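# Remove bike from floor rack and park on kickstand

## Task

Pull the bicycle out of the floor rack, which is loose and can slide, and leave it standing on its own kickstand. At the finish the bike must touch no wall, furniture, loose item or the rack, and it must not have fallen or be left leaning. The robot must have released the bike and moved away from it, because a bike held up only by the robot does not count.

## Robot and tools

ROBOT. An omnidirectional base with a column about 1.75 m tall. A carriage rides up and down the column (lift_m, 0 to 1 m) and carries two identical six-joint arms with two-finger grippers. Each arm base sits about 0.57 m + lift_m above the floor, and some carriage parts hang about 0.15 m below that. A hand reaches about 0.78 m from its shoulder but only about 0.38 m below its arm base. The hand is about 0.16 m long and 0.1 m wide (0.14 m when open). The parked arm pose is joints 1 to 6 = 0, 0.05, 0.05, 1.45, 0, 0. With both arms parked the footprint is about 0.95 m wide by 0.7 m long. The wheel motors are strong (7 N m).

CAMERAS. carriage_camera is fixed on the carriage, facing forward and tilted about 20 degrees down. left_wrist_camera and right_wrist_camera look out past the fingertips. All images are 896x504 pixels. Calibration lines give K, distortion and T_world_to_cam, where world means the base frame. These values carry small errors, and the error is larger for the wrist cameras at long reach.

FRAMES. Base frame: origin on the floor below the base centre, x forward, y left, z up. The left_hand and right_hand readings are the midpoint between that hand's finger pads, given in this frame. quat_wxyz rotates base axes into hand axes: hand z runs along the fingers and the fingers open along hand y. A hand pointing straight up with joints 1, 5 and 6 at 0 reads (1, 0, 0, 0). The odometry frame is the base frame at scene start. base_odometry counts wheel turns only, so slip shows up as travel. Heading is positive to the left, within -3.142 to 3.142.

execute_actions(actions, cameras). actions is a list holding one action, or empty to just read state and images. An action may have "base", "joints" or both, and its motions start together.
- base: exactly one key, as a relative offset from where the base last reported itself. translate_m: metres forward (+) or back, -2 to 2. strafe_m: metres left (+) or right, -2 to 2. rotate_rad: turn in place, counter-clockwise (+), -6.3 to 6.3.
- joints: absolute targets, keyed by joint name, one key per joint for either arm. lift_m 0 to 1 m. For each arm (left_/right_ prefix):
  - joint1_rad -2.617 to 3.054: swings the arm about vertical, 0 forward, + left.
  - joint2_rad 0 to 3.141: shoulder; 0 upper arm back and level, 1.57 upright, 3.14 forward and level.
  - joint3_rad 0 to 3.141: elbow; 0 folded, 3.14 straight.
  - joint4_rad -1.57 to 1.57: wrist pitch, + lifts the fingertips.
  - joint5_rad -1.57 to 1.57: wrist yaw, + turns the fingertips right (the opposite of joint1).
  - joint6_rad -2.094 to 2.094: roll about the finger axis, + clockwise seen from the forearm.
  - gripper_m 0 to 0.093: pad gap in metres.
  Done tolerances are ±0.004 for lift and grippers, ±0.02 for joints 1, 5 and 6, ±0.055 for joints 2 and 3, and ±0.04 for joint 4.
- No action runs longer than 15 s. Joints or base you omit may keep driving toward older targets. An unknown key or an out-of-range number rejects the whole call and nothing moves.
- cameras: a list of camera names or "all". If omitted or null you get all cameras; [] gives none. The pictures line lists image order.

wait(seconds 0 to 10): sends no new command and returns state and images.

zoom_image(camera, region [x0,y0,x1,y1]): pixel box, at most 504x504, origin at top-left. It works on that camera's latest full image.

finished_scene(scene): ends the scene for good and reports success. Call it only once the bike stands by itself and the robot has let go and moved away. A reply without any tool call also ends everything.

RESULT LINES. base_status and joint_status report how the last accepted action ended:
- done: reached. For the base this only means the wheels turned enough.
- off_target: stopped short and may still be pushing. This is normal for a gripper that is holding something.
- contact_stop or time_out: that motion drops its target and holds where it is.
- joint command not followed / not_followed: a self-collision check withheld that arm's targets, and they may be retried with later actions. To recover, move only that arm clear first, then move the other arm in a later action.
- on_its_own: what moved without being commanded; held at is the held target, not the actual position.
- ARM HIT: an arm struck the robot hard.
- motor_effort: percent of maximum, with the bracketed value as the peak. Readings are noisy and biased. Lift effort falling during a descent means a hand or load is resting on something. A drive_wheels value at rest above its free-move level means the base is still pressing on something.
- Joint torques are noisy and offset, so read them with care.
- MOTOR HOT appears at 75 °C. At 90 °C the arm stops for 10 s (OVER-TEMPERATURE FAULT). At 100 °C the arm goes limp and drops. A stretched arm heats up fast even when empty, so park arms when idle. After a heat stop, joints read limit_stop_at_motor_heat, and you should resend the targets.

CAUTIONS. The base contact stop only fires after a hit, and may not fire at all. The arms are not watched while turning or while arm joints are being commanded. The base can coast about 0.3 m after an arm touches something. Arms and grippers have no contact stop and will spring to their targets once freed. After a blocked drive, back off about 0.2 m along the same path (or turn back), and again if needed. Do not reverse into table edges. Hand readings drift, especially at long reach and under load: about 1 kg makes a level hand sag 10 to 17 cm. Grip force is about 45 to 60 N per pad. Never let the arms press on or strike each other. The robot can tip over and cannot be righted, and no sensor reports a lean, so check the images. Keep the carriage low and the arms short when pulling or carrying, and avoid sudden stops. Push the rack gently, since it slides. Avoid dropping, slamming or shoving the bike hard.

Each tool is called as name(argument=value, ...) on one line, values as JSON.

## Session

execute_actions(actions=[])

Scene clock: 0.00 s.
Joint torques (N m, as the arm reports them, + toward a larger angle): no reading
base_odometry: x=+0.000 y=+0.000 heading=+0.000 (m, m, rad; odometry frame)
base_status: not commanded
joint_positions: lift_m=+0.300 left_joint1_rad=+0.026 left_joint2_rad=+0.054 left_joint3_rad=+0.048 left_joint4_rad=+1.486 left_joint5_rad=-0.038 left_joint6_rad=-0.037 left_gripper_m=+0.094 right_joint1_rad=-0.002 right_joint2_rad=+0.050 right_joint3_rad=+0.059 right_joint4_rad=+1.490 right_joint5_rad=-0.013 right_joint6_rad=+0.025 right_gripper_m=+0.094
joint_status: not commanded
motor_effort: lift_m=+16 drive_wheels=+0 (%)
left_hand: x=+0.2849 y=+0.3442 z=+1.3082 quat_wxyz=(+0.999, -0.020, +0.045, -0.005) (m; base frame)
right_hand: x=+0.2795 y=-0.3348 z=+1.3113 quat_wxyz=(+0.999, -0.006, +0.036, +0.012) (m; base frame)
pictures: carriage_camera, left_wrist_camera, right_wrist_camera
camera_calibration (this result's frames):
carriage_camera: T_world_to_cam=[[0.0541726, -0.998366, 0.0181988, -0.0350441], [-0.36568, -0.0367951, -0.930013, 1.26613], [0.929163, 0.0437263, -0.367076, 0.312289], [0, 0, 0, 1]] pos_world=[0.174729, -0.00205481, 1.29279]
left_wrist_camera: T_world_to_cam=[[-0.0417916, -0.998969, 0.0177303, 0.331806], [0.747493, -0.0430362, -0.662874, 0.67468], [0.662953, -0.0144493, 0.748521, -1.03534], [0, 0, 0, 1]] pos_world=[0.195929, 0.34554, 1.21632]
right_wrist_camera: T_world_to_cam=[[0.0639732, -0.997925, -0.00734799, -0.341844], [0.741602, 0.0524658, -0.668785, 0.68636], [0.667783, 0.0373351, 0.743419, -1.02337], [0, 0, 0, 1]] pos_world=[0.196252, -0.338938, 1.21731]
Images, in order (width x height): carriage_camera 896x504, left_wrist_camera 896x504, right_wrist_camera 896x504.

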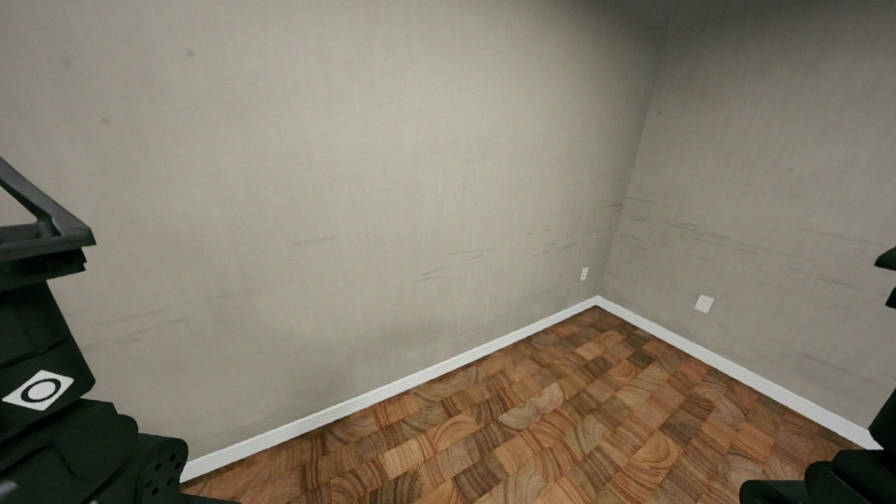

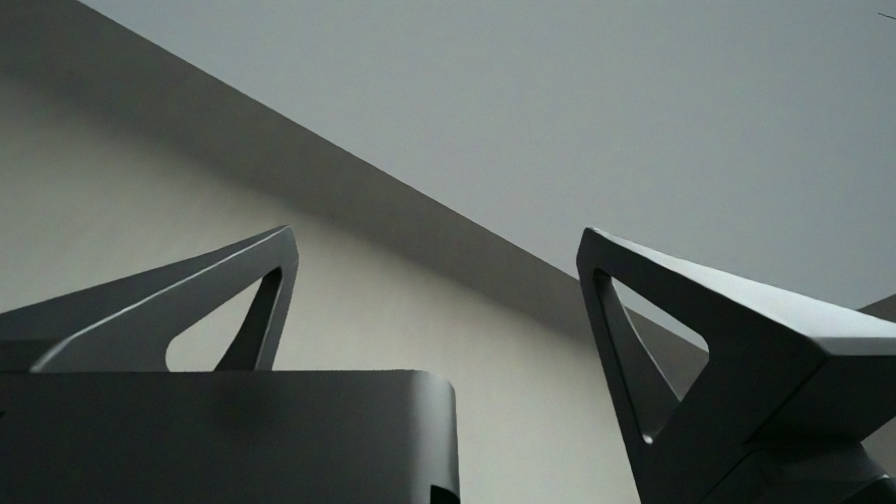

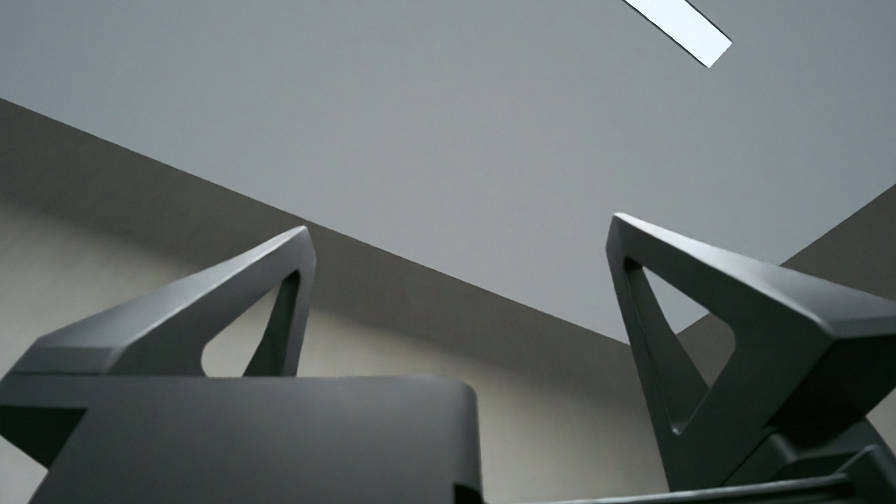

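execute_actions(actions=[{"base":{"rotate_rad":-1.57}}], cameras=["carriage_camera"])

Scene clock: 17.23 s.
Joint torques (N m, as the arm reports them, + toward a larger angle): left_arm=[ 0.16  4.15  5.84 -0.12 -0.03  0.01] | right_arm=[ 0.11  3.89  5.93 -0.19 -0.08  0.07]
base_odometry: x=+0.000 y=+0.000 heading=-1.570 (m, m, rad; odometry frame)
base_status: done
joint_positions: lift_m=+0.300 left_joint1_rad=+0.026 left_joint2_rad=+0.054 left_joint3_rad=+0.048 left_joint4_rad=+1.485 left_joint5_rad=-0.038 left_joint6_rad=-0.037 left_gripper_m=+0.094 right_joint1_rad=-0.002 right_joint2_rad=+0.050 right_joint3_rad=+0.059 right_joint4_rad=+1.490 right_joint5_rad=-0.013 right_joint6_rad=+0.025 right_gripper_m=+0.094
joint_status: not commanded
motor_effort: lift_m=+15(17) drive_wheels=+3(7) (%)
left_hand: x=+0.2853 y=+0.3442 z=+1.3081 quat_wxyz=(+0.999, -0.020, +0.045, -0.005) (m; base frame)
right_hand: x=+0.2795 y=-0.3348 z=+1.3113 quat_wxyz=(+0.999, -0.006, +0.036, +0.012) (m; base frame)
pictures: carriage_camera
camera_calibration (this result's frames):
carriage_camera: T_world_to_cam=[[0.0541726, -0.998366, 0.0181988, -0.0350441], [-0.36568, -0.0367951, -0.930013, 1.26613], [0.929163, 0.0437263, -0.367076, 0.312289], [0, 0, 0, 1]] pos_world=[0.174729, -0.00205481, 1.29279]
Images, in order (width x height): carriage_camera 896x504.

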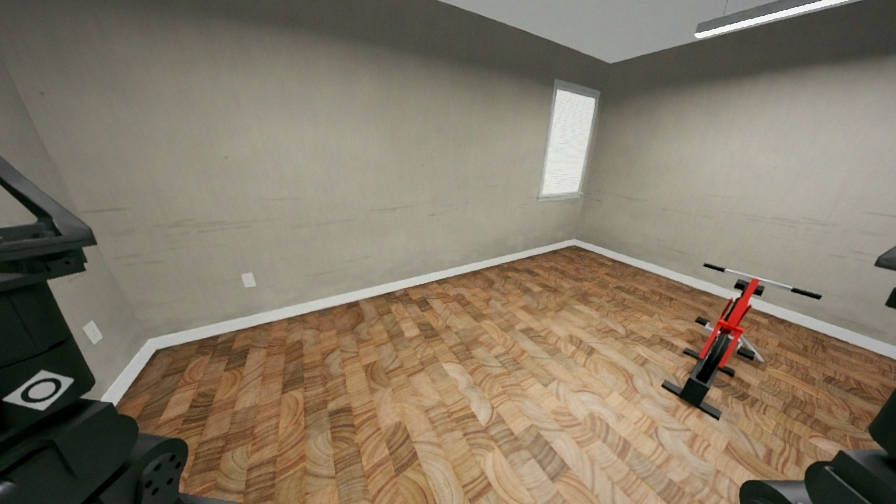

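execute_actions(actions=[{"base":{"rotate_rad":-0.9}}], cameras=["carriage_camera"])

Scene clock: 22.30 s.
Joint torques (N m, as the arm reports them, + toward a larger angle): left_arm=[ 0.11  4.21  5.89 -0.11 -0.02  0.02] | right_arm=[ 0.13  3.78  5.89 -0.18 -0.08  0.07]
base_odometry: x=+0.000 y=+0.000 heading=-2.470 (m, m, rad; odometry frame)
base_status: done
joint_positions: lift_m=+0.300 left_joint1_rad=+0.026 left_joint2_rad=+0.054 left_joint3_rad=+0.048 left_joint4_rad=+1.484 left_joint5_rad=-0.038 left_joint6_rad=-0.037 left_gripper_m=+0.094 right_joint1_rad=-0.002 right_joint2_rad=+0.050 right_joint3_rad=+0.059 right_joint4_rad=+1.490 right_joint5_rad=-0.013 right_joint6_rad=+0.025 right_gripper_m=+0.094
joint_status: not commanded
motor_effort: lift_m=+14(15) drive_wheels=+2(10) (%)
left_hand: x=+0.2855 y=+0.3442 z=+1.3081 quat_wxyz=(+0.999, -0.020, +0.046, -0.005) (m; base frame)
right_hand: x=+0.2795 y=-0.3348 z=+1.3113 quat_wxyz=(+0.999, -0.006, +0.036, +0.012) (m; base frame)
pictures: carriage_camera
camera_calibration (this result's frames):
carriage_camera: T_world_to_cam=[[0.0541726, -0.998366, 0.0181988, -0.0350441], [-0.36568, -0.0367951, -0.930013, 1.26613], [0.929163, 0.0437263, -0.367076, 0.312289], [0, 0, 0, 1]] pos_world=[0.174729, -0.00205481, 1.29279]
Images, in order (width x height): carriage_camera 896x504.

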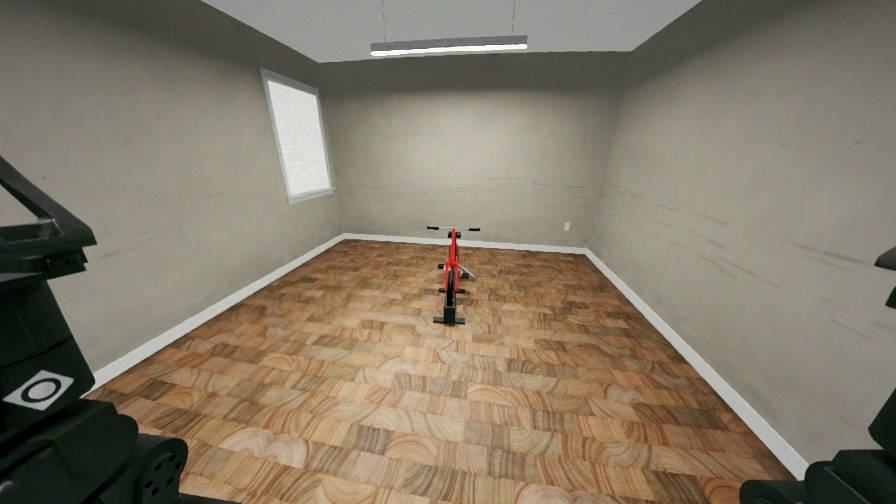

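zoom_image(camera="carriage_camera", region=[380,200,530,340])

Region (380, 200, 530, 340) of carriage_camera's 896x504 image, scaled by 3.360, with more detail than that image has; it fills the top 470 rows of this view, and the rest is white.

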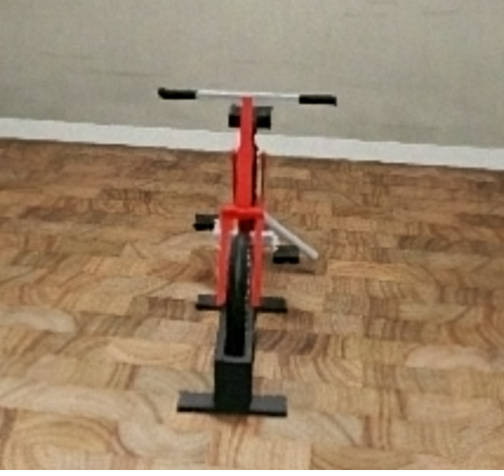

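execute_actions(actions=[{"base":{"translate_m":1.2},"joints":{"lift_m":0.3,"left_joint1_rad":-0.22,"left_joint2_rad":2.0,"left_joint3_rad":1.23,"left_joint4_rad":-0.19,"left_joint6_rad":1.37,"right_joint1_rad":0.22,"right_joint2_rad":2.0,"right_joint3_rad":1.23,"right_joint4_rad":-0.19,"right_joint6_rad":-1.37}}])

Scene clock: 49.30 s.
Joint torques (N m, as the arm reports them, + toward a larger angle): left_arm=[ -0.46 -11.     7.52   1.5   -0.02   0.04] | right_arm=[  0.59 -10.27   7.21   1.47  -0.17   0.04]
base_odometry: x=-0.940 y=-0.746 heading=-2.470 (m, m, rad; odometry frame)
base_status: done
joint_positions: lift_m=+0.300 left_joint1_rad=-0.212 left_joint2_rad=+1.995 left_joint3_rad=+1.215 left_joint4_rad=-0.195 left_joint5_rad=-0.038 left_joint6_rad=+1.363 left_gripper_m=+0.094 right_joint1_rad=+0.215 right_joint2_rad=+1.993 right_joint3_rad=+1.222 right_joint4_rad=-0.187 right_joint5_rad=-0.013 right_joint6_rad=-1.363 right_gripper_m=+0.094
joint_status: all done
motor_effort: lift_m=+13(14) drive_wheels=-4(18) (%)
left_hand: x=+0.7346 y=+0.2418 z=+0.8981 quat_wxyz=(+0.236, +0.673, +0.679, +0.175) (m; base frame)
right_hand: x=+0.7366 y=-0.2309 z=+0.9026 quat_wxyz=(+0.257, -0.678, +0.670, -0.158) (m; base frame)
pictures: carriage_camera, left_wrist_camera, right_wrist_camera
camera_calibration (this result's frames):
carriage_camera: T_world_to_cam=[[0.0541726, -0.998366, 0.0181988, -0.0350441], [-0.36568, -0.0367951, -0.930013, 1.26613], [0.929163, 0.0437263, -0.367076, 0.312289], [0, 0, 0, 1]] pos_world=[0.174729, -0.00205481, 1.29279]
left_wrist_camera: T_world_to_cam=[[-0.84551, -0.0620237, -0.530346, 1.11175], [-0.324393, 0.848592, 0.417924, -0.336492], [0.424126, 0.525399, -0.737613, 0.351594], [0, 0, 0, 1]] pos_world=[0.681716, 0.169771, 0.989578]
right_wrist_camera: T_world_to_cam=[[0.820222, -0.073499, 0.567304, -1.13273], [-0.337525, -0.862869, 0.376211, -0.291117], [0.461858, -0.500056, -0.732551, 0.331195], [0, 0, 0, 1]] pos_world=[0.677864, -0.168834, 0.99474]
Images, in order (width x height): carriage_camera 896x504, left_wrist_camera 896x504, right_wrist_camera 896x504.

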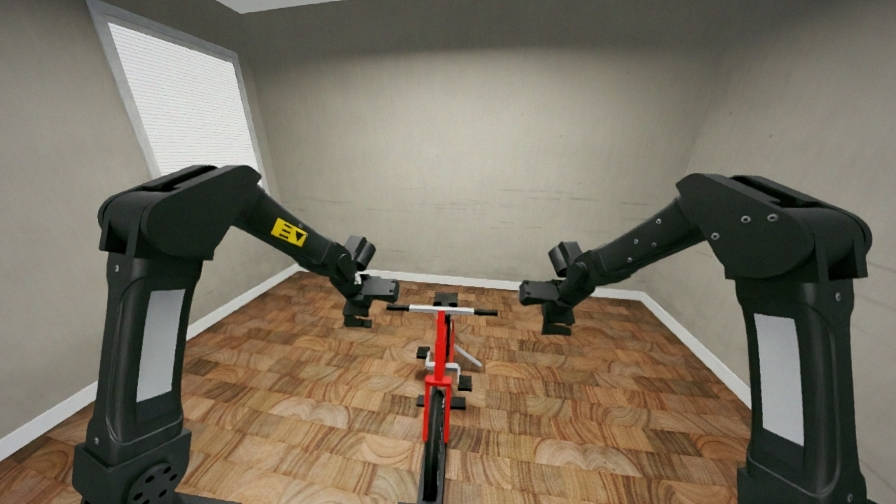

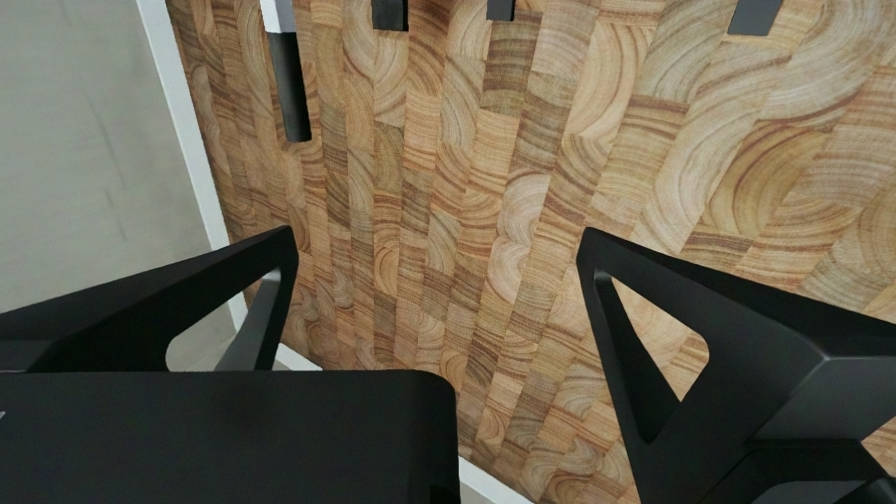

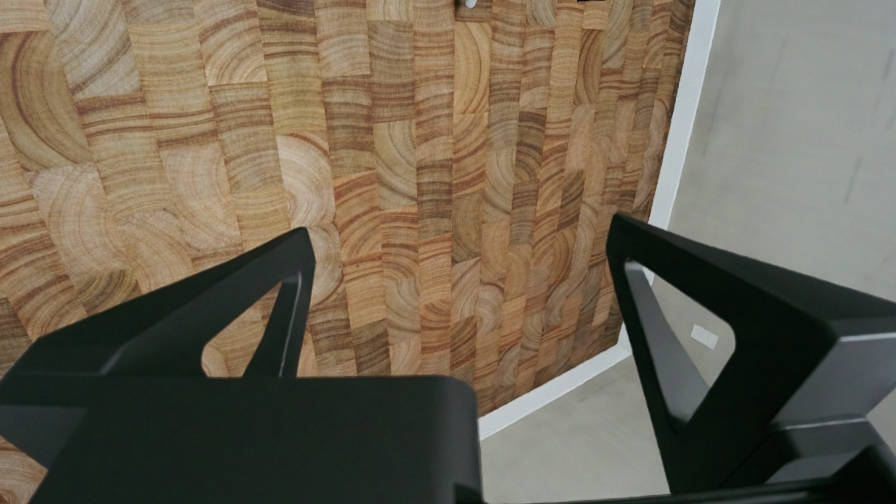

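execute_actions(actions=[{"base":{"strafe_m":0.055},"joints":{"left_joint1_rad":-0.31,"right_joint1_rad":0.31,"left_joint6_rad":1.3,"right_joint6_rad":-1.3}}], cameras=[])

execute_actions(actions=[{"base":{"translate_m":0.29},"joints":{"lift_m":0.2}}])

Scene clock: 58.77 s.
Joint torques (N m, as the arm reports them, + toward a larger angle): left_arm=[  0.32 -10.99   7.57   1.51  -0.04  -0.08] | right_arm=[ -0.21 -10.31   7.22   1.47  -0.16   0.18]
base_odometry: x=-0.906 y=-0.789 heading=-2.470 (m, m, rad; odometry frame)
base_status: done
joint_positions: lift_m=+0.300 left_joint1_rad=-0.315 left_joint2_rad=+1.995 left_joint3_rad=+1.215 left_joint4_rad=-0.193 left_joint5_rad=-0.035 left_joint6_rad=+1.306 left_gripper_m=+0.094 right_joint1_rad=+0.314 right_joint2_rad=+1.993 right_joint3_rad=+1.222 right_joint4_rad=-0.187 right_joint5_rad=-0.013 right_joint6_rad=-1.306 right_gripper_m=+0.094
joint_status: all done
motor_effort: lift_m=+15(13) drive_wheels=-1(9) (%)
left_hand: x=+0.7225 y=+0.1931 z=+0.8983 quat_wxyz=(+0.251, +0.689, +0.662, +0.155) (m; base frame)
right_hand: x=+0.7238 y=-0.1846 z=+0.9026 quat_wxyz=(+0.268, -0.692, +0.656, -0.138) (m; base frame)
pictures: none
No camera images: the call's "cameras" was empty. Leave "cameras" out to get every camera's image.

Scene clock: 61.20 s.
Joint torques (N m, as the arm reports them, + toward a larger angle): left_arm=[  0.49 -11.03   7.56   1.49  -0.04  -0.09] | right_arm=[ -0.15 -10.35   7.22   1.47  -0.17   0.19]
base_odometry: x=-1.133 y=-0.970 heading=-2.470 (m, m, rad; odometry frame)
base_status: done
joint_positions: lift_m=+0.200 left_joint1_rad=-0.315 left_joint2_rad=+1.996 left_joint3_rad=+1.215 left_joint4_rad=-0.193 left_joint5_rad=-0.035 left_joint6_rad=+1.306 left_gripper_m=+0.094 right_joint1_rad=+0.314 right_joint2_rad=+1.994 right_joint3_rad=+1.222 right_joint4_rad=-0.188 right_joint5_rad=-0.013 right_joint6_rad=-1.306 right_gripper_m=+0.094
joint_status: all done
motor_effort: lift_m=+13(14) drive_wheels=-4(13) (%)
left_hand: x=+0.7225 y=+0.1931 z=+0.7984 quat_wxyz=(+0.251, +0.689, +0.662, +0.155) (m; base frame)
right_hand: x=+0.7236 y=-0.1846 z=+0.8026 quat_wxyz=(+0.268, -0.692, +0.656, -0.138) (m; base frame)
pictures: carriage_camera, left_wrist_camera, right_wrist_camera
camera_calibration (this result's frames):
carriage_camera: T_world_to_cam=[[0.0541726, -0.998366, 0.0181988, -0.0332285], [-0.36568, -0.0367951, -0.930013, 1.17334], [0.929163, 0.0437263, -0.367076, 0.275667], [0, 0, 0, 1]] pos_world=[0.174729, -0.00205481, 1.19302]
left_wrist_camera: T_world_to_cam=[[-0.851207, -0.0306665, -0.523933, 1.03848], [-0.272122, 0.879407, 0.390631, -0.279351], [0.448771, 0.475082, -0.756903, 0.31608], [0, 0, 0, 1]] pos_world=[0.666094, 0.127346, 0.892457]
right_wrist_camera: T_world_to_cam=[[0.829182, -0.0482068, 0.556897, -1.05541], [-0.288395, -0.890332, 0.35233, -0.239389], [0.478838, -0.452752, -0.75215, 0.299186], [0, 0, 0, 1]] pos_world=[0.662828, -0.128557, 0.897132]
Images, in order (width x height): carriage_camera 896x504, left_wrist_camera 896x504, right_wrist_camera 896x504.

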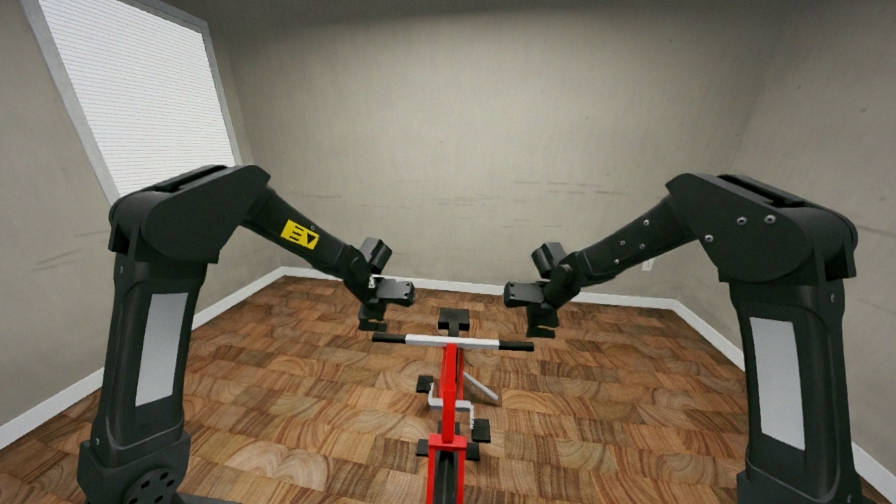

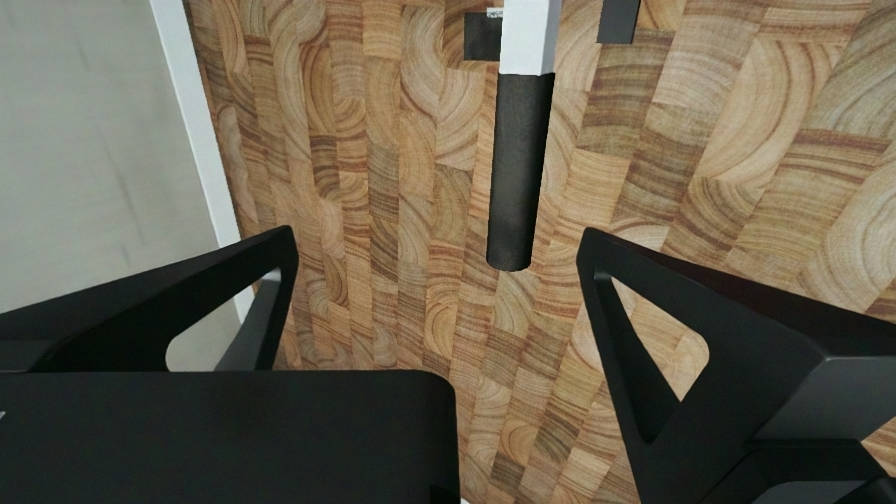

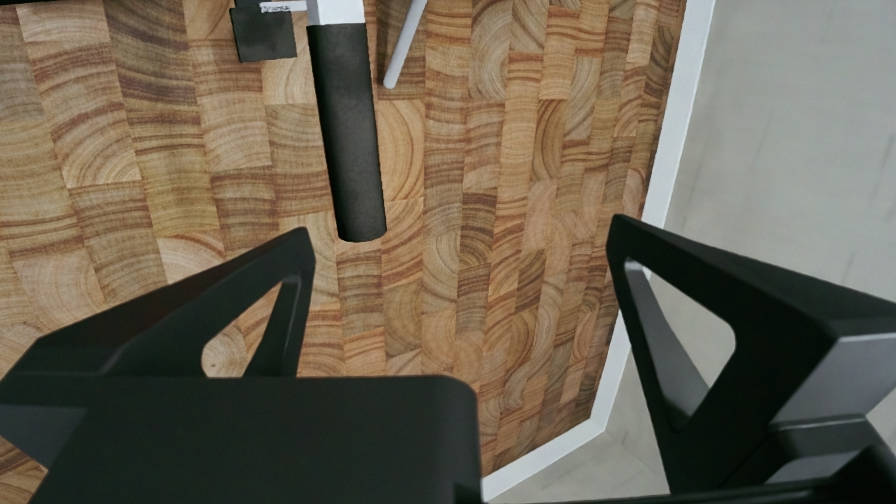

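execute_actions(actions=[{"joints":{"lift_m":0.13}}])

Scene clock: 64.90 s.
Joint torques (N m, as the arm reports them, + toward a larger angle): left_arm=[  0.44 -11.29   7.44   1.48  -0.04  -0.09] | right_arm=[ -0.2  -10.62   7.19   1.46  -0.17   0.18]
base_odometry: x=-1.133 y=-0.970 heading=-2.470 (m, m, rad; odometry frame)
base_status: not commanded
joint_positions: lift_m=+0.130 left_joint1_rad=-0.315 left_joint2_rad=+1.998 left_joint3_rad=+1.215 left_joint4_rad=-0.192 left_joint5_rad=-0.035 left_joint6_rad=+1.306 left_gripper_m=+0.094 right_joint1_rad=+0.314 right_joint2_rad=+1.996 right_joint3_rad=+1.222 right_joint4_rad=-0.186 right_joint5_rad=-0.013 right_joint6_rad=-1.306 right_gripper_m=+0.094
joint_status: all done
motor_effort: lift_m=+12(14) drive_wheels=-3(4) (%)
left_hand: x=+0.7225 y=+0.1931 z=+0.7273 quat_wxyz=(+0.250, +0.689, +0.662, +0.154) (m; base frame)
right_hand: x=+0.7238 y=-0.1846 z=+0.7316 quat_wxyz=(+0.267, -0.692, +0.656, -0.138) (m; base frame)
pictures: carriage_camera, left_wrist_camera, right_wrist_camera
camera_calibration (this result's frames):
carriage_camera: T_world_to_cam=[[0.0541726, -0.998366, 0.0181988, -0.0319542], [-0.36568, -0.0367951, -0.930013, 1.10822], [0.929163, 0.0437263, -0.367076, 0.249965], [0, 0, 0, 1]] pos_world=[0.174729, -0.00205481, 1.123]
left_wrist_camera: T_world_to_cam=[[-0.851777, -0.030481, -0.523017, 1.00101], [-0.271697, 0.879269, 0.391238, -0.252288], [0.447947, 0.47535, -0.757222, 0.263064], [0, 0, 0, 1]] pos_world=[0.666255, 0.127293, 0.821449]
right_wrist_camera: T_world_to_cam=[[0.829586, -0.0480757, 0.556306, -1.01582], [-0.288139, -0.890249, 0.352749, -0.21477], [0.478292, -0.452929, -0.752391, 0.246277], [0, 0, 0, 1]] pos_world=[0.663037, -0.128489, 0.826165]
Images, in order (width x height): carriage_camera 896x504, left_wrist_camera 896x504, right_wrist_camera 896x504.

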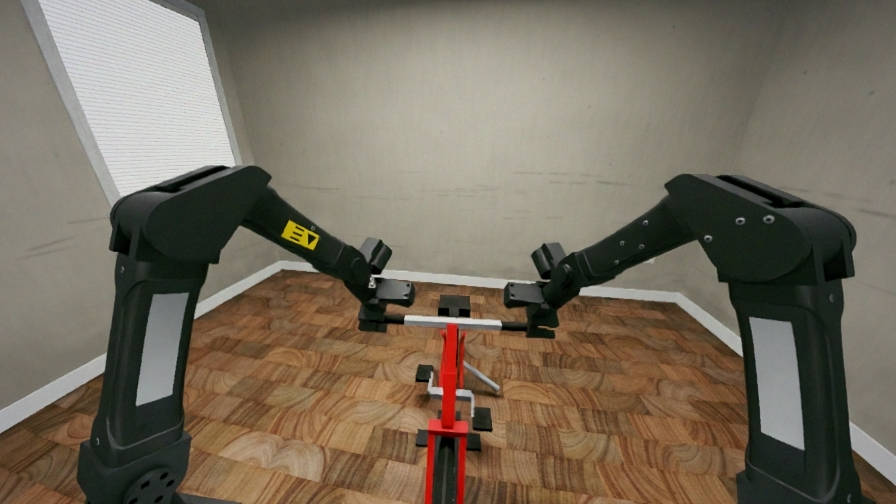

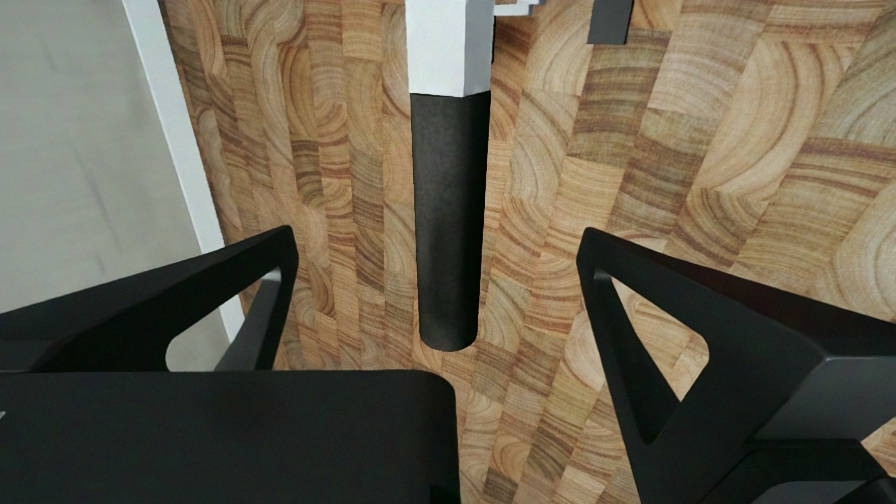

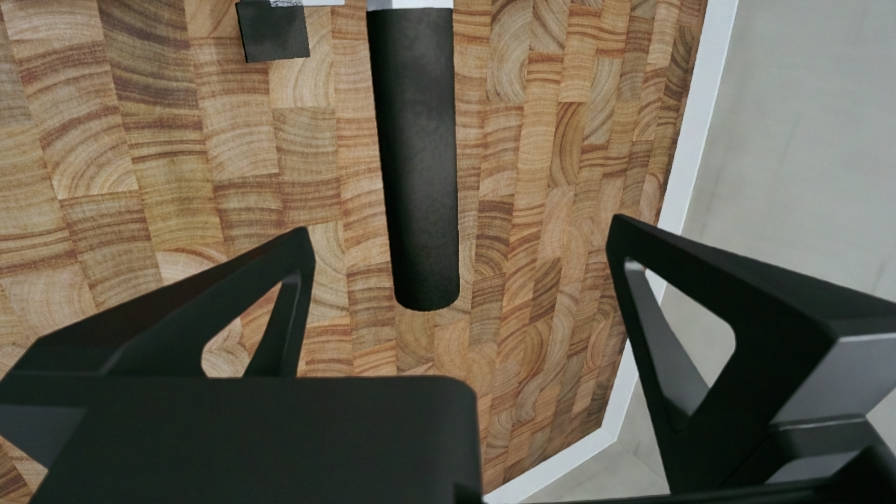

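Aligned. Lower further.

execute_actions(actions=[{"joints":{"lift_m":0.055}}])

execute_actions(actions=[{"joints":{"left_gripper_m":0,"right_gripper_m":0}}])

Scene clock: 68.03 s.
Joint torques (N m, as the arm reports them, + toward a larger angle): left_arm=[  0.48 -11.31   7.61   1.48  -0.03  -0.09] | right_arm=[ -0.19 -10.54   7.14   1.46  -0.18   0.19]
base_odometry: x=-1.133 y=-0.970 heading=-2.470 (m, m, rad; odometry frame)
base_status: not commanded
joint_positions: lift_m=+0.055 left_joint1_rad=-0.315 left_joint2_rad=+2.000 left_joint3_rad=+1.215 left_joint4_rad=-0.192 left_joint5_rad=-0.035 left_joint6_rad=+1.306 left_gripper_m=+0.094 right_joint1_rad=+0.314 right_joint2_rad=+1.997 right_joint3_rad=+1.222 right_joint4_rad=-0.185 right_joint5_rad=-0.013 right_joint6_rad=-1.306 right_gripper_m=+0.094
joint_status: all done
motor_effort: lift_m=+13(12) drive_wheels=-3(4) (%)
left_hand: x=+0.7224 y=+0.1931 z=+0.6518 quat_wxyz=(+0.250, +0.689, +0.663, +0.154) (m; base frame)
right_hand: x=+0.7239 y=-0.1845 z=+0.6566 quat_wxyz=(+0.268, -0.692, +0.656, -0.138) (m; base frame)
pictures: carriage_camera, left_wrist_camera, right_wrist_camera
camera_calibration (this result's frames):
carriage_camera: T_world_to_cam=[[0.0541726, -0.998366, 0.0181988, -0.0305899], [-0.36568, -0.0367951, -0.930013, 1.0385], [0.929163, 0.0437263, -0.367076, 0.222445], [0, 0, 0, 1]] pos_world=[0.174729, -0.00205481, 1.04803]
left_wrist_camera: T_world_to_cam=[[-0.852346, -0.0302957, -0.522101, 0.961216], [-0.271271, 0.87913, 0.391845, -0.223483], [0.447123, 0.475618, -0.757541, 0.206674], [0, 0, 0, 1]] pos_world=[0.666256, 0.127293, 0.745986]
right_wrist_camera: T_world_to_cam=[[0.829182, -0.0482068, 0.556897, -0.974379], [-0.288395, -0.890332, 0.35233, -0.187765], [0.478838, -0.452752, -0.75215, 0.189275], [0, 0, 0, 1]] pos_world=[0.663155, -0.128451, 0.751147]
Images, in order (width x height): carriage_camera 896x504, left_wrist_camera 896x504, right_wrist_camera 896x504.

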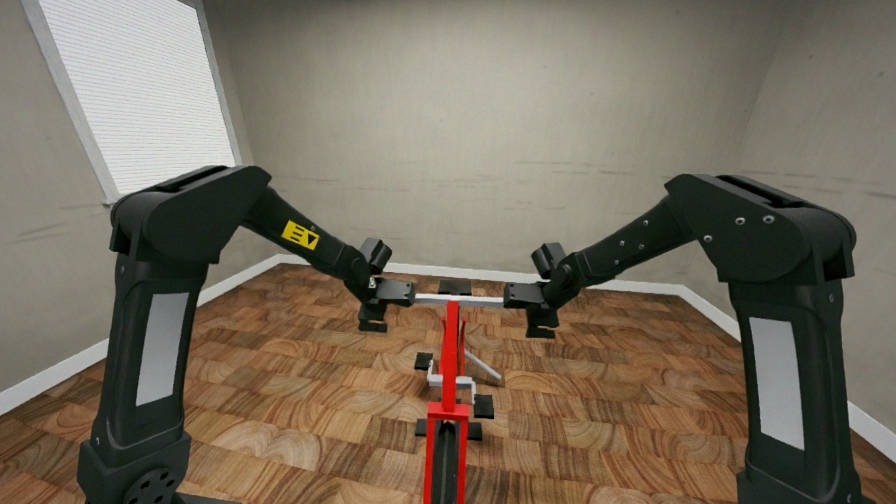

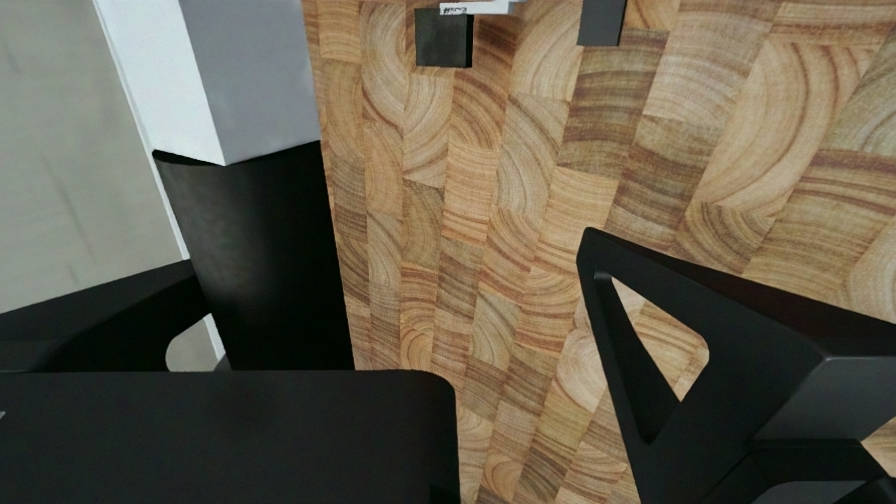

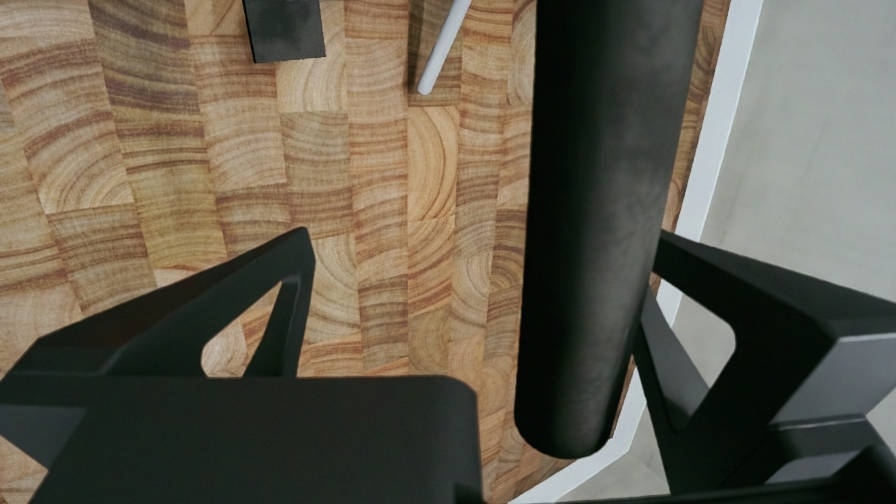

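Scene clock: 68.77 s.
Joint torques (N m, as the arm reports them, + toward a larger angle): left_arm=[ -0.1  -11.54   6.06   0.83   0.12  -0.11] | right_arm=[  0.35 -10.82   6.2    1.05  -0.28   0.23]
base_odometry: x=-1.133 y=-0.970 heading=-2.470 (m, m, rad; odometry frame)
base_status: not commanded
joint_positions: lift_m=+0.055 left_joint1_rad=-0.308 left_joint2_rad=+2.000 left_joint3_rad=+1.239 left_joint4_rad=-0.106 left_joint5_rad=-0.054 left_joint6_rad=+1.308 left_gripper_m=+0.020 right_joint1_rad=+0.306 right_joint2_rad=+1.997 right_joint3_rad=+1.240 right_joint4_rad=-0.130 right_joint5_rad=-0.002 right_joint6_rad=-1.309 right_gripper_m=+0.020
joint_status: left_gripper_m off_target (ended at +0.020, target +0.000); right_gripper_m off_target (ended at +0.020, target +0.000)
motor_effort: lift_m=+13(14) drive_wheels=-4(4) (%)
left_hand: x=+0.7477 y=+0.1922 z=+0.6734 quat_wxyz=(+0.290, +0.672, +0.655, +0.188) (m; base frame)
right_hand: x=+0.7414 y=-0.1848 z=+0.6712 quat_wxyz=(+0.295, -0.681, +0.651, -0.160) (m; base frame)
pictures: carriage_camera, left_wrist_camera, right_wrist_camera
camera_calibration (this result's frames):
carriage_camera: T_world_to_cam=[[0.0541726, -0.998366, 0.0181988, -0.0305899], [-0.36568, -0.0367951, -0.930013, 1.0385], [0.929163, 0.0437263, -0.367076, 0.222445], [0, 0, 0, 1]] pos_world=[0.174729, -0.00205481, 1.04803]
left_wrist_camera: T_world_to_cam=[[-0.78969, -0.0542774, -0.611101, 1.01171], [-0.3264, 0.880579, 0.343575, -0.150826], [0.519474, 0.470781, -0.7131, 0.129071], [0, 0, 0, 1]] pos_world=[0.682655, 0.126962, 0.762114]
right_wrist_camera: T_world_to_cam=[[0.78587, -0.0645853, 0.61501, -1.00691], [-0.323286, -0.890711, 0.319562, -0.140322], [0.527157, -0.449959, -0.720862, 0.135506], [0, 0, 0, 1]] pos_world=[0.674504, -0.129046, 0.761784]
Images, in order (width x height): carriage_camera 896x504, left_wrist_camera 896x504, right_wrist_camera 896x504.

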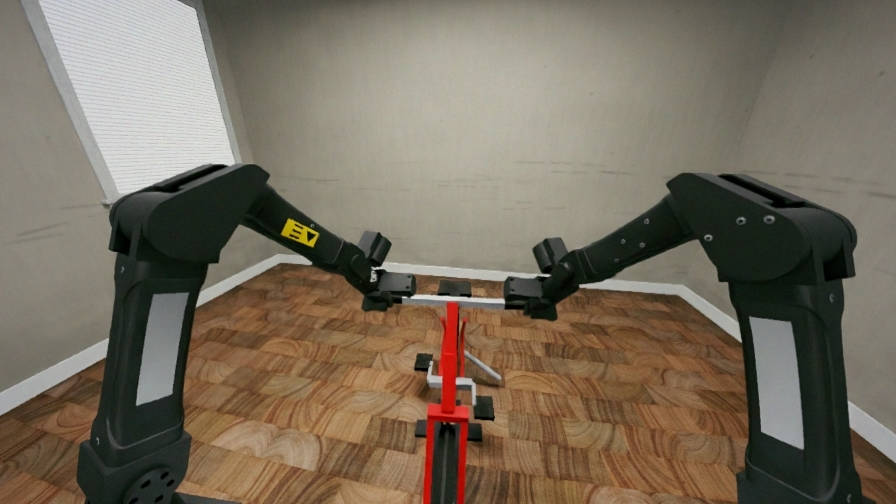

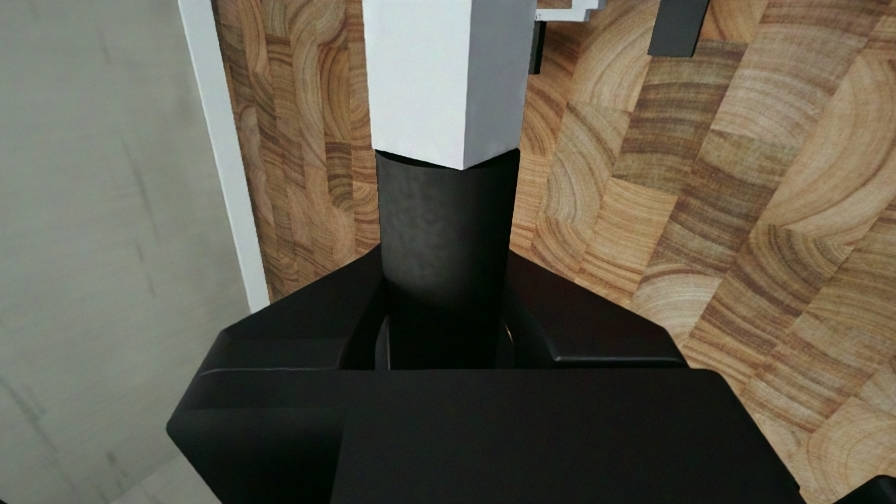

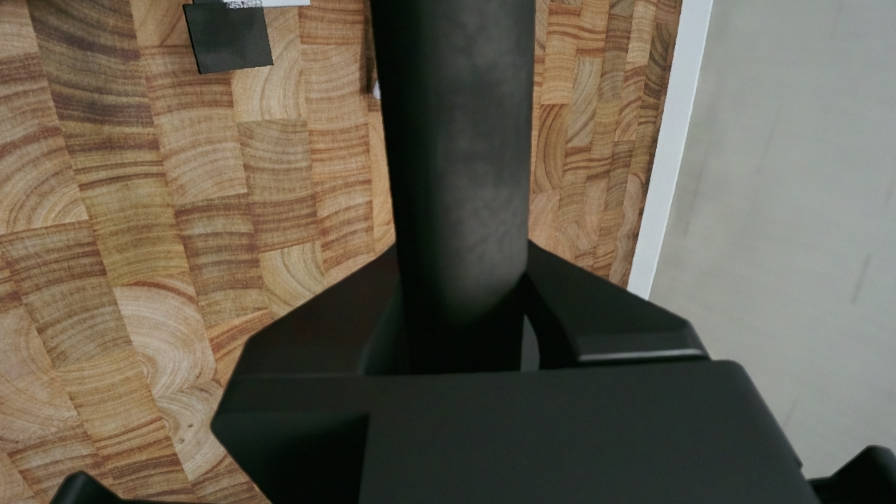

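execute_actions(actions=[{"joints":{"lift_m":0.34}}], cameras=["carriage_camera","left_wrist_camera"])

Scene clock: 73.10 s.
Joint torques (N m, as the arm reports them, + toward a larger angle): left_arm=[  0.94 -23.52   8.99   1.1   -0.43   0.38] | right_arm=[ -1.35 -20.78   8.82   1.2    0.09  -0.29]
base_odometry: x=-1.133 y=-0.970 heading=-2.470 (m, m, rad; odometry frame)
base_status: not commanded
joint_positions: lift_m=+0.339 left_joint1_rad=-0.320 left_joint2_rad=+2.141 left_joint3_rad=+1.179 left_joint4_rad=-0.186 left_joint5_rad=+0.012 left_joint6_rad=+1.259 left_gripper_m=+0.020 right_joint1_rad=+0.328 right_joint2_rad=+2.141 right_joint3_rad=+1.180 right_joint4_rad=-0.197 right_joint5_rad=-0.043 right_joint6_rad=-1.269 right_gripper_m=+0.020
joint_status: all done
motor_effort: lift_m=+24(30) drive_wheels=-6(8) (%)
left_hand: x=+0.6904 y=+0.1925 z=+0.8608 quat_wxyz=(+0.190, +0.695, +0.688, +0.090) (m; base frame)
right_hand: x=+0.6854 y=-0.1847 z=+0.8602 quat_wxyz=(+0.192, -0.704, +0.680, -0.074) (m; base frame)
pictures: carriage_camera, left_wrist_camera
camera_calibration (this result's frames):
carriage_camera: T_world_to_cam=[[0.0541726, -0.998366, 0.0181988, -0.0357504], [-0.36568, -0.0367951, -0.930013, 1.30222], [0.929163, 0.0437263, -0.367076, 0.326534], [0, 0, 0, 1]] pos_world=[0.174729, -0.00205481, 1.33159]
left_wrist_camera: T_world_to_cam=[[-0.932342, -0.0453964, -0.358716, 0.960493], [-0.207733, 0.879265, 0.428648, -0.389093], [0.295947, 0.474164, -0.829207, 0.546014], [0, 0, 0, 1]] pos_world=[0.653089, 0.126819, 0.964087]
Images, in order (width x height): carriage_camera 896x504, left_wrist_camera 896x504.

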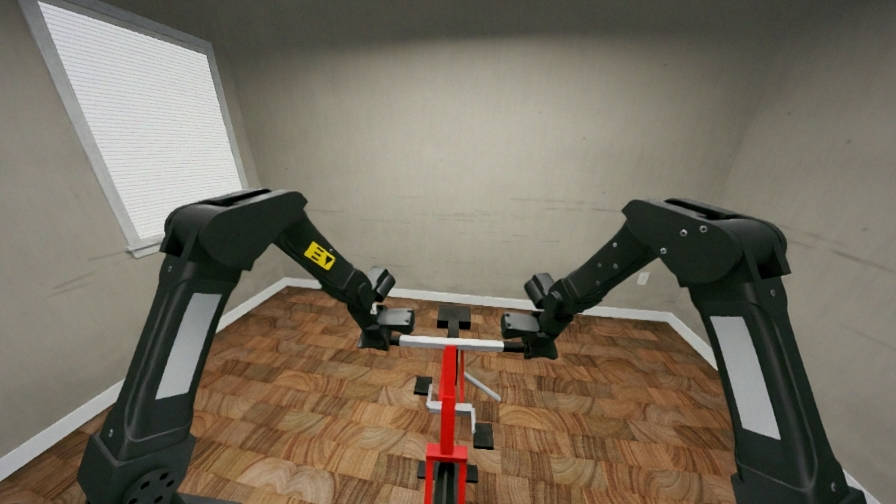

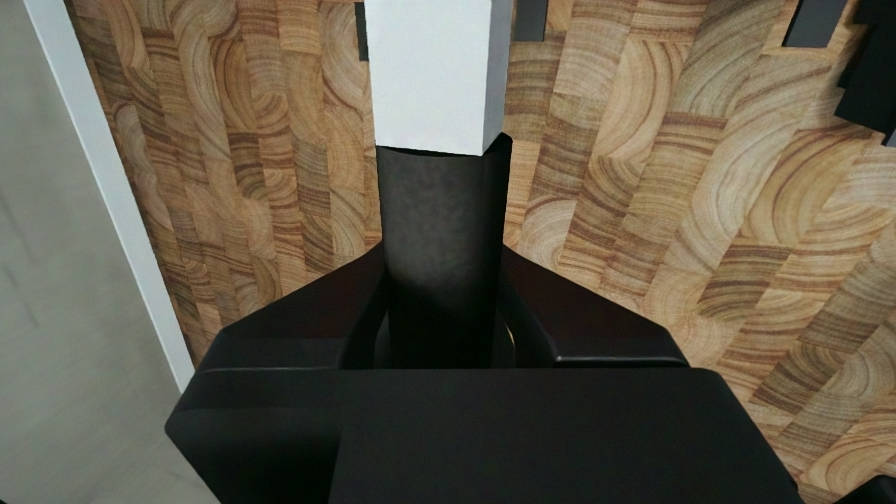

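execute_actions(actions=[{"joints":{"lift_m":0.41}}], cameras=[])

execute_actions(actions=[{"base":{"strafe_m":0.2},"joints":{"lift_m":0.41}}], cameras=["carriage_camera","right_wrist_camera"])

Scene clock: 82.00 s.
Joint torques (N m, as the arm reports them, + toward a larger angle): left_arm=[  1.51 -26.04   9.59   1.48  -0.67   0.55] | right_arm=[ -1.88 -22.65   9.3    1.56   0.27  -0.38]
base_odometry: x=-1.133 y=-0.970 heading=-2.470 (m, m, rad; odometry frame)
base_status: not commanded
joint_positions: lift_m=+0.409 left_joint1_rad=-0.329 left_joint2_rad=+2.173 left_joint3_rad=+1.165 left_joint4_rad=-0.249 left_joint5_rad=+0.044 left_joint6_rad=+1.241 left_gripper_m=+0.021 right_joint1_rad=+0.335 right_joint2_rad=+2.169 right_joint3_rad=+1.168 right_joint4_rad=-0.257 right_joint5_rad=-0.065 right_joint6_rad=-1.263 right_gripper_m=+0.021
joint_status: all done
motor_effort: lift_m=+23(29) drive_wheels=-7(22) (%)
left_hand: x=+0.6628 y=+0.1918 z=+0.9082 quat_wxyz=(+0.150, +0.700, +0.696, +0.050) (m; base frame)
right_hand: x=+0.6608 y=-0.1860 z=+0.9102 quat_wxyz=(+0.154, -0.711, +0.685, -0.041) (m; base frame)
pictures: none
No camera images: the call's "cameras" was empty. Leave "cameras" out to get every camera's image.

Scene clock: 84.10 s.
Joint torques (N m, as the arm reports them, + toward a larger angle): left_arm=[  1.47 -26.07   9.54   1.56  -0.62   0.59] | right_arm=[ -2.37 -22.55   9.29   1.53   0.31  -0.38]
base_odometry: x=-1.008 y=-1.127 heading=-2.470 (m, m, rad; odometry frame)
base_status: done
joint_positions: lift_m=+0.409 left_joint1_rad=-0.329 left_joint2_rad=+2.173 left_joint3_rad=+1.165 left_joint4_rad=-0.258 left_joint5_rad=+0.032 left_joint6_rad=+1.238 left_gripper_m=+0.021 right_joint1_rad=+0.340 right_joint2_rad=+2.169 right_joint3_rad=+1.168 right_joint4_rad=-0.252 right_joint5_rad=-0.068 right_joint6_rad=-1.263 right_gripper_m=+0.021
joint_status: all done
motor_effort: lift_m=+24(22) drive_wheels=-2(4) (%)
left_hand: x=+0.6616 y=+0.1946 z=+0.9074 quat_wxyz=(+0.144, +0.699, +0.698, +0.052) (m; base frame)
right_hand: x=+0.6610 y=-0.1830 z=+0.9106 quat_wxyz=(+0.157, -0.713, +0.682, -0.040) (m; base frame)
pictures: carriage_camera, right_wrist_camera
camera_calibration (this result's frames):
carriage_camera: T_world_to_cam=[[0.0541726, -0.998366, 0.0181988, -0.0370228], [-0.36568, -0.0367951, -0.930013, 1.36724], [0.929163, 0.0437263, -0.367076, 0.3522], [0, 0, 0, 1]] pos_world=[0.174729, -0.00205481, 1.40151]
right_wrist_camera: T_world_to_cam=[[0.957615, -0.023554, 0.287087, -0.89821], [-0.15549, -0.881243, 0.446356, -0.465881], [0.24248, -0.472076, -0.847554, 0.650707], [0, 0, 0, 1]] pos_world=[0.629917, -0.124528, 1.01732]
Images, in order (width x height): carriage_camera 896x504, right_wrist_camera 896x504.

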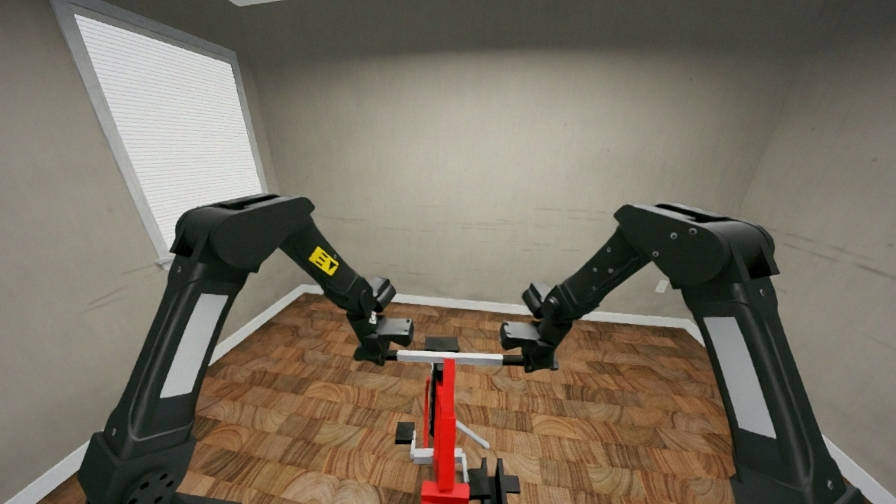

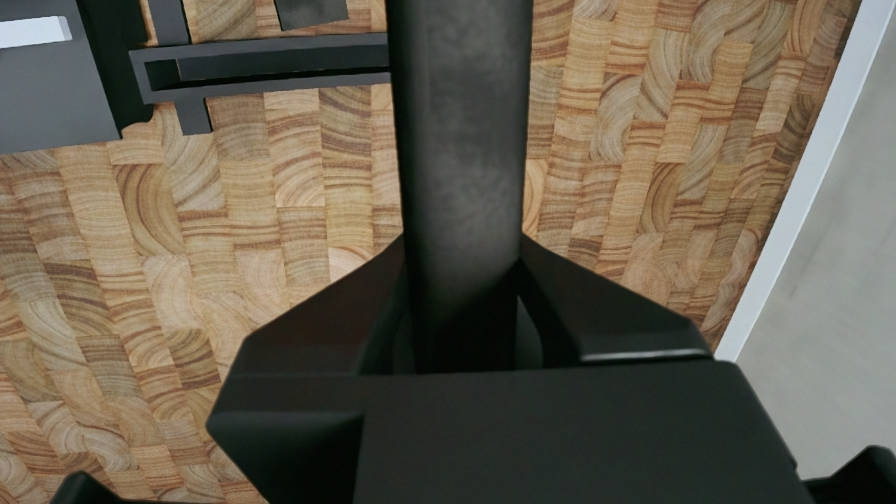

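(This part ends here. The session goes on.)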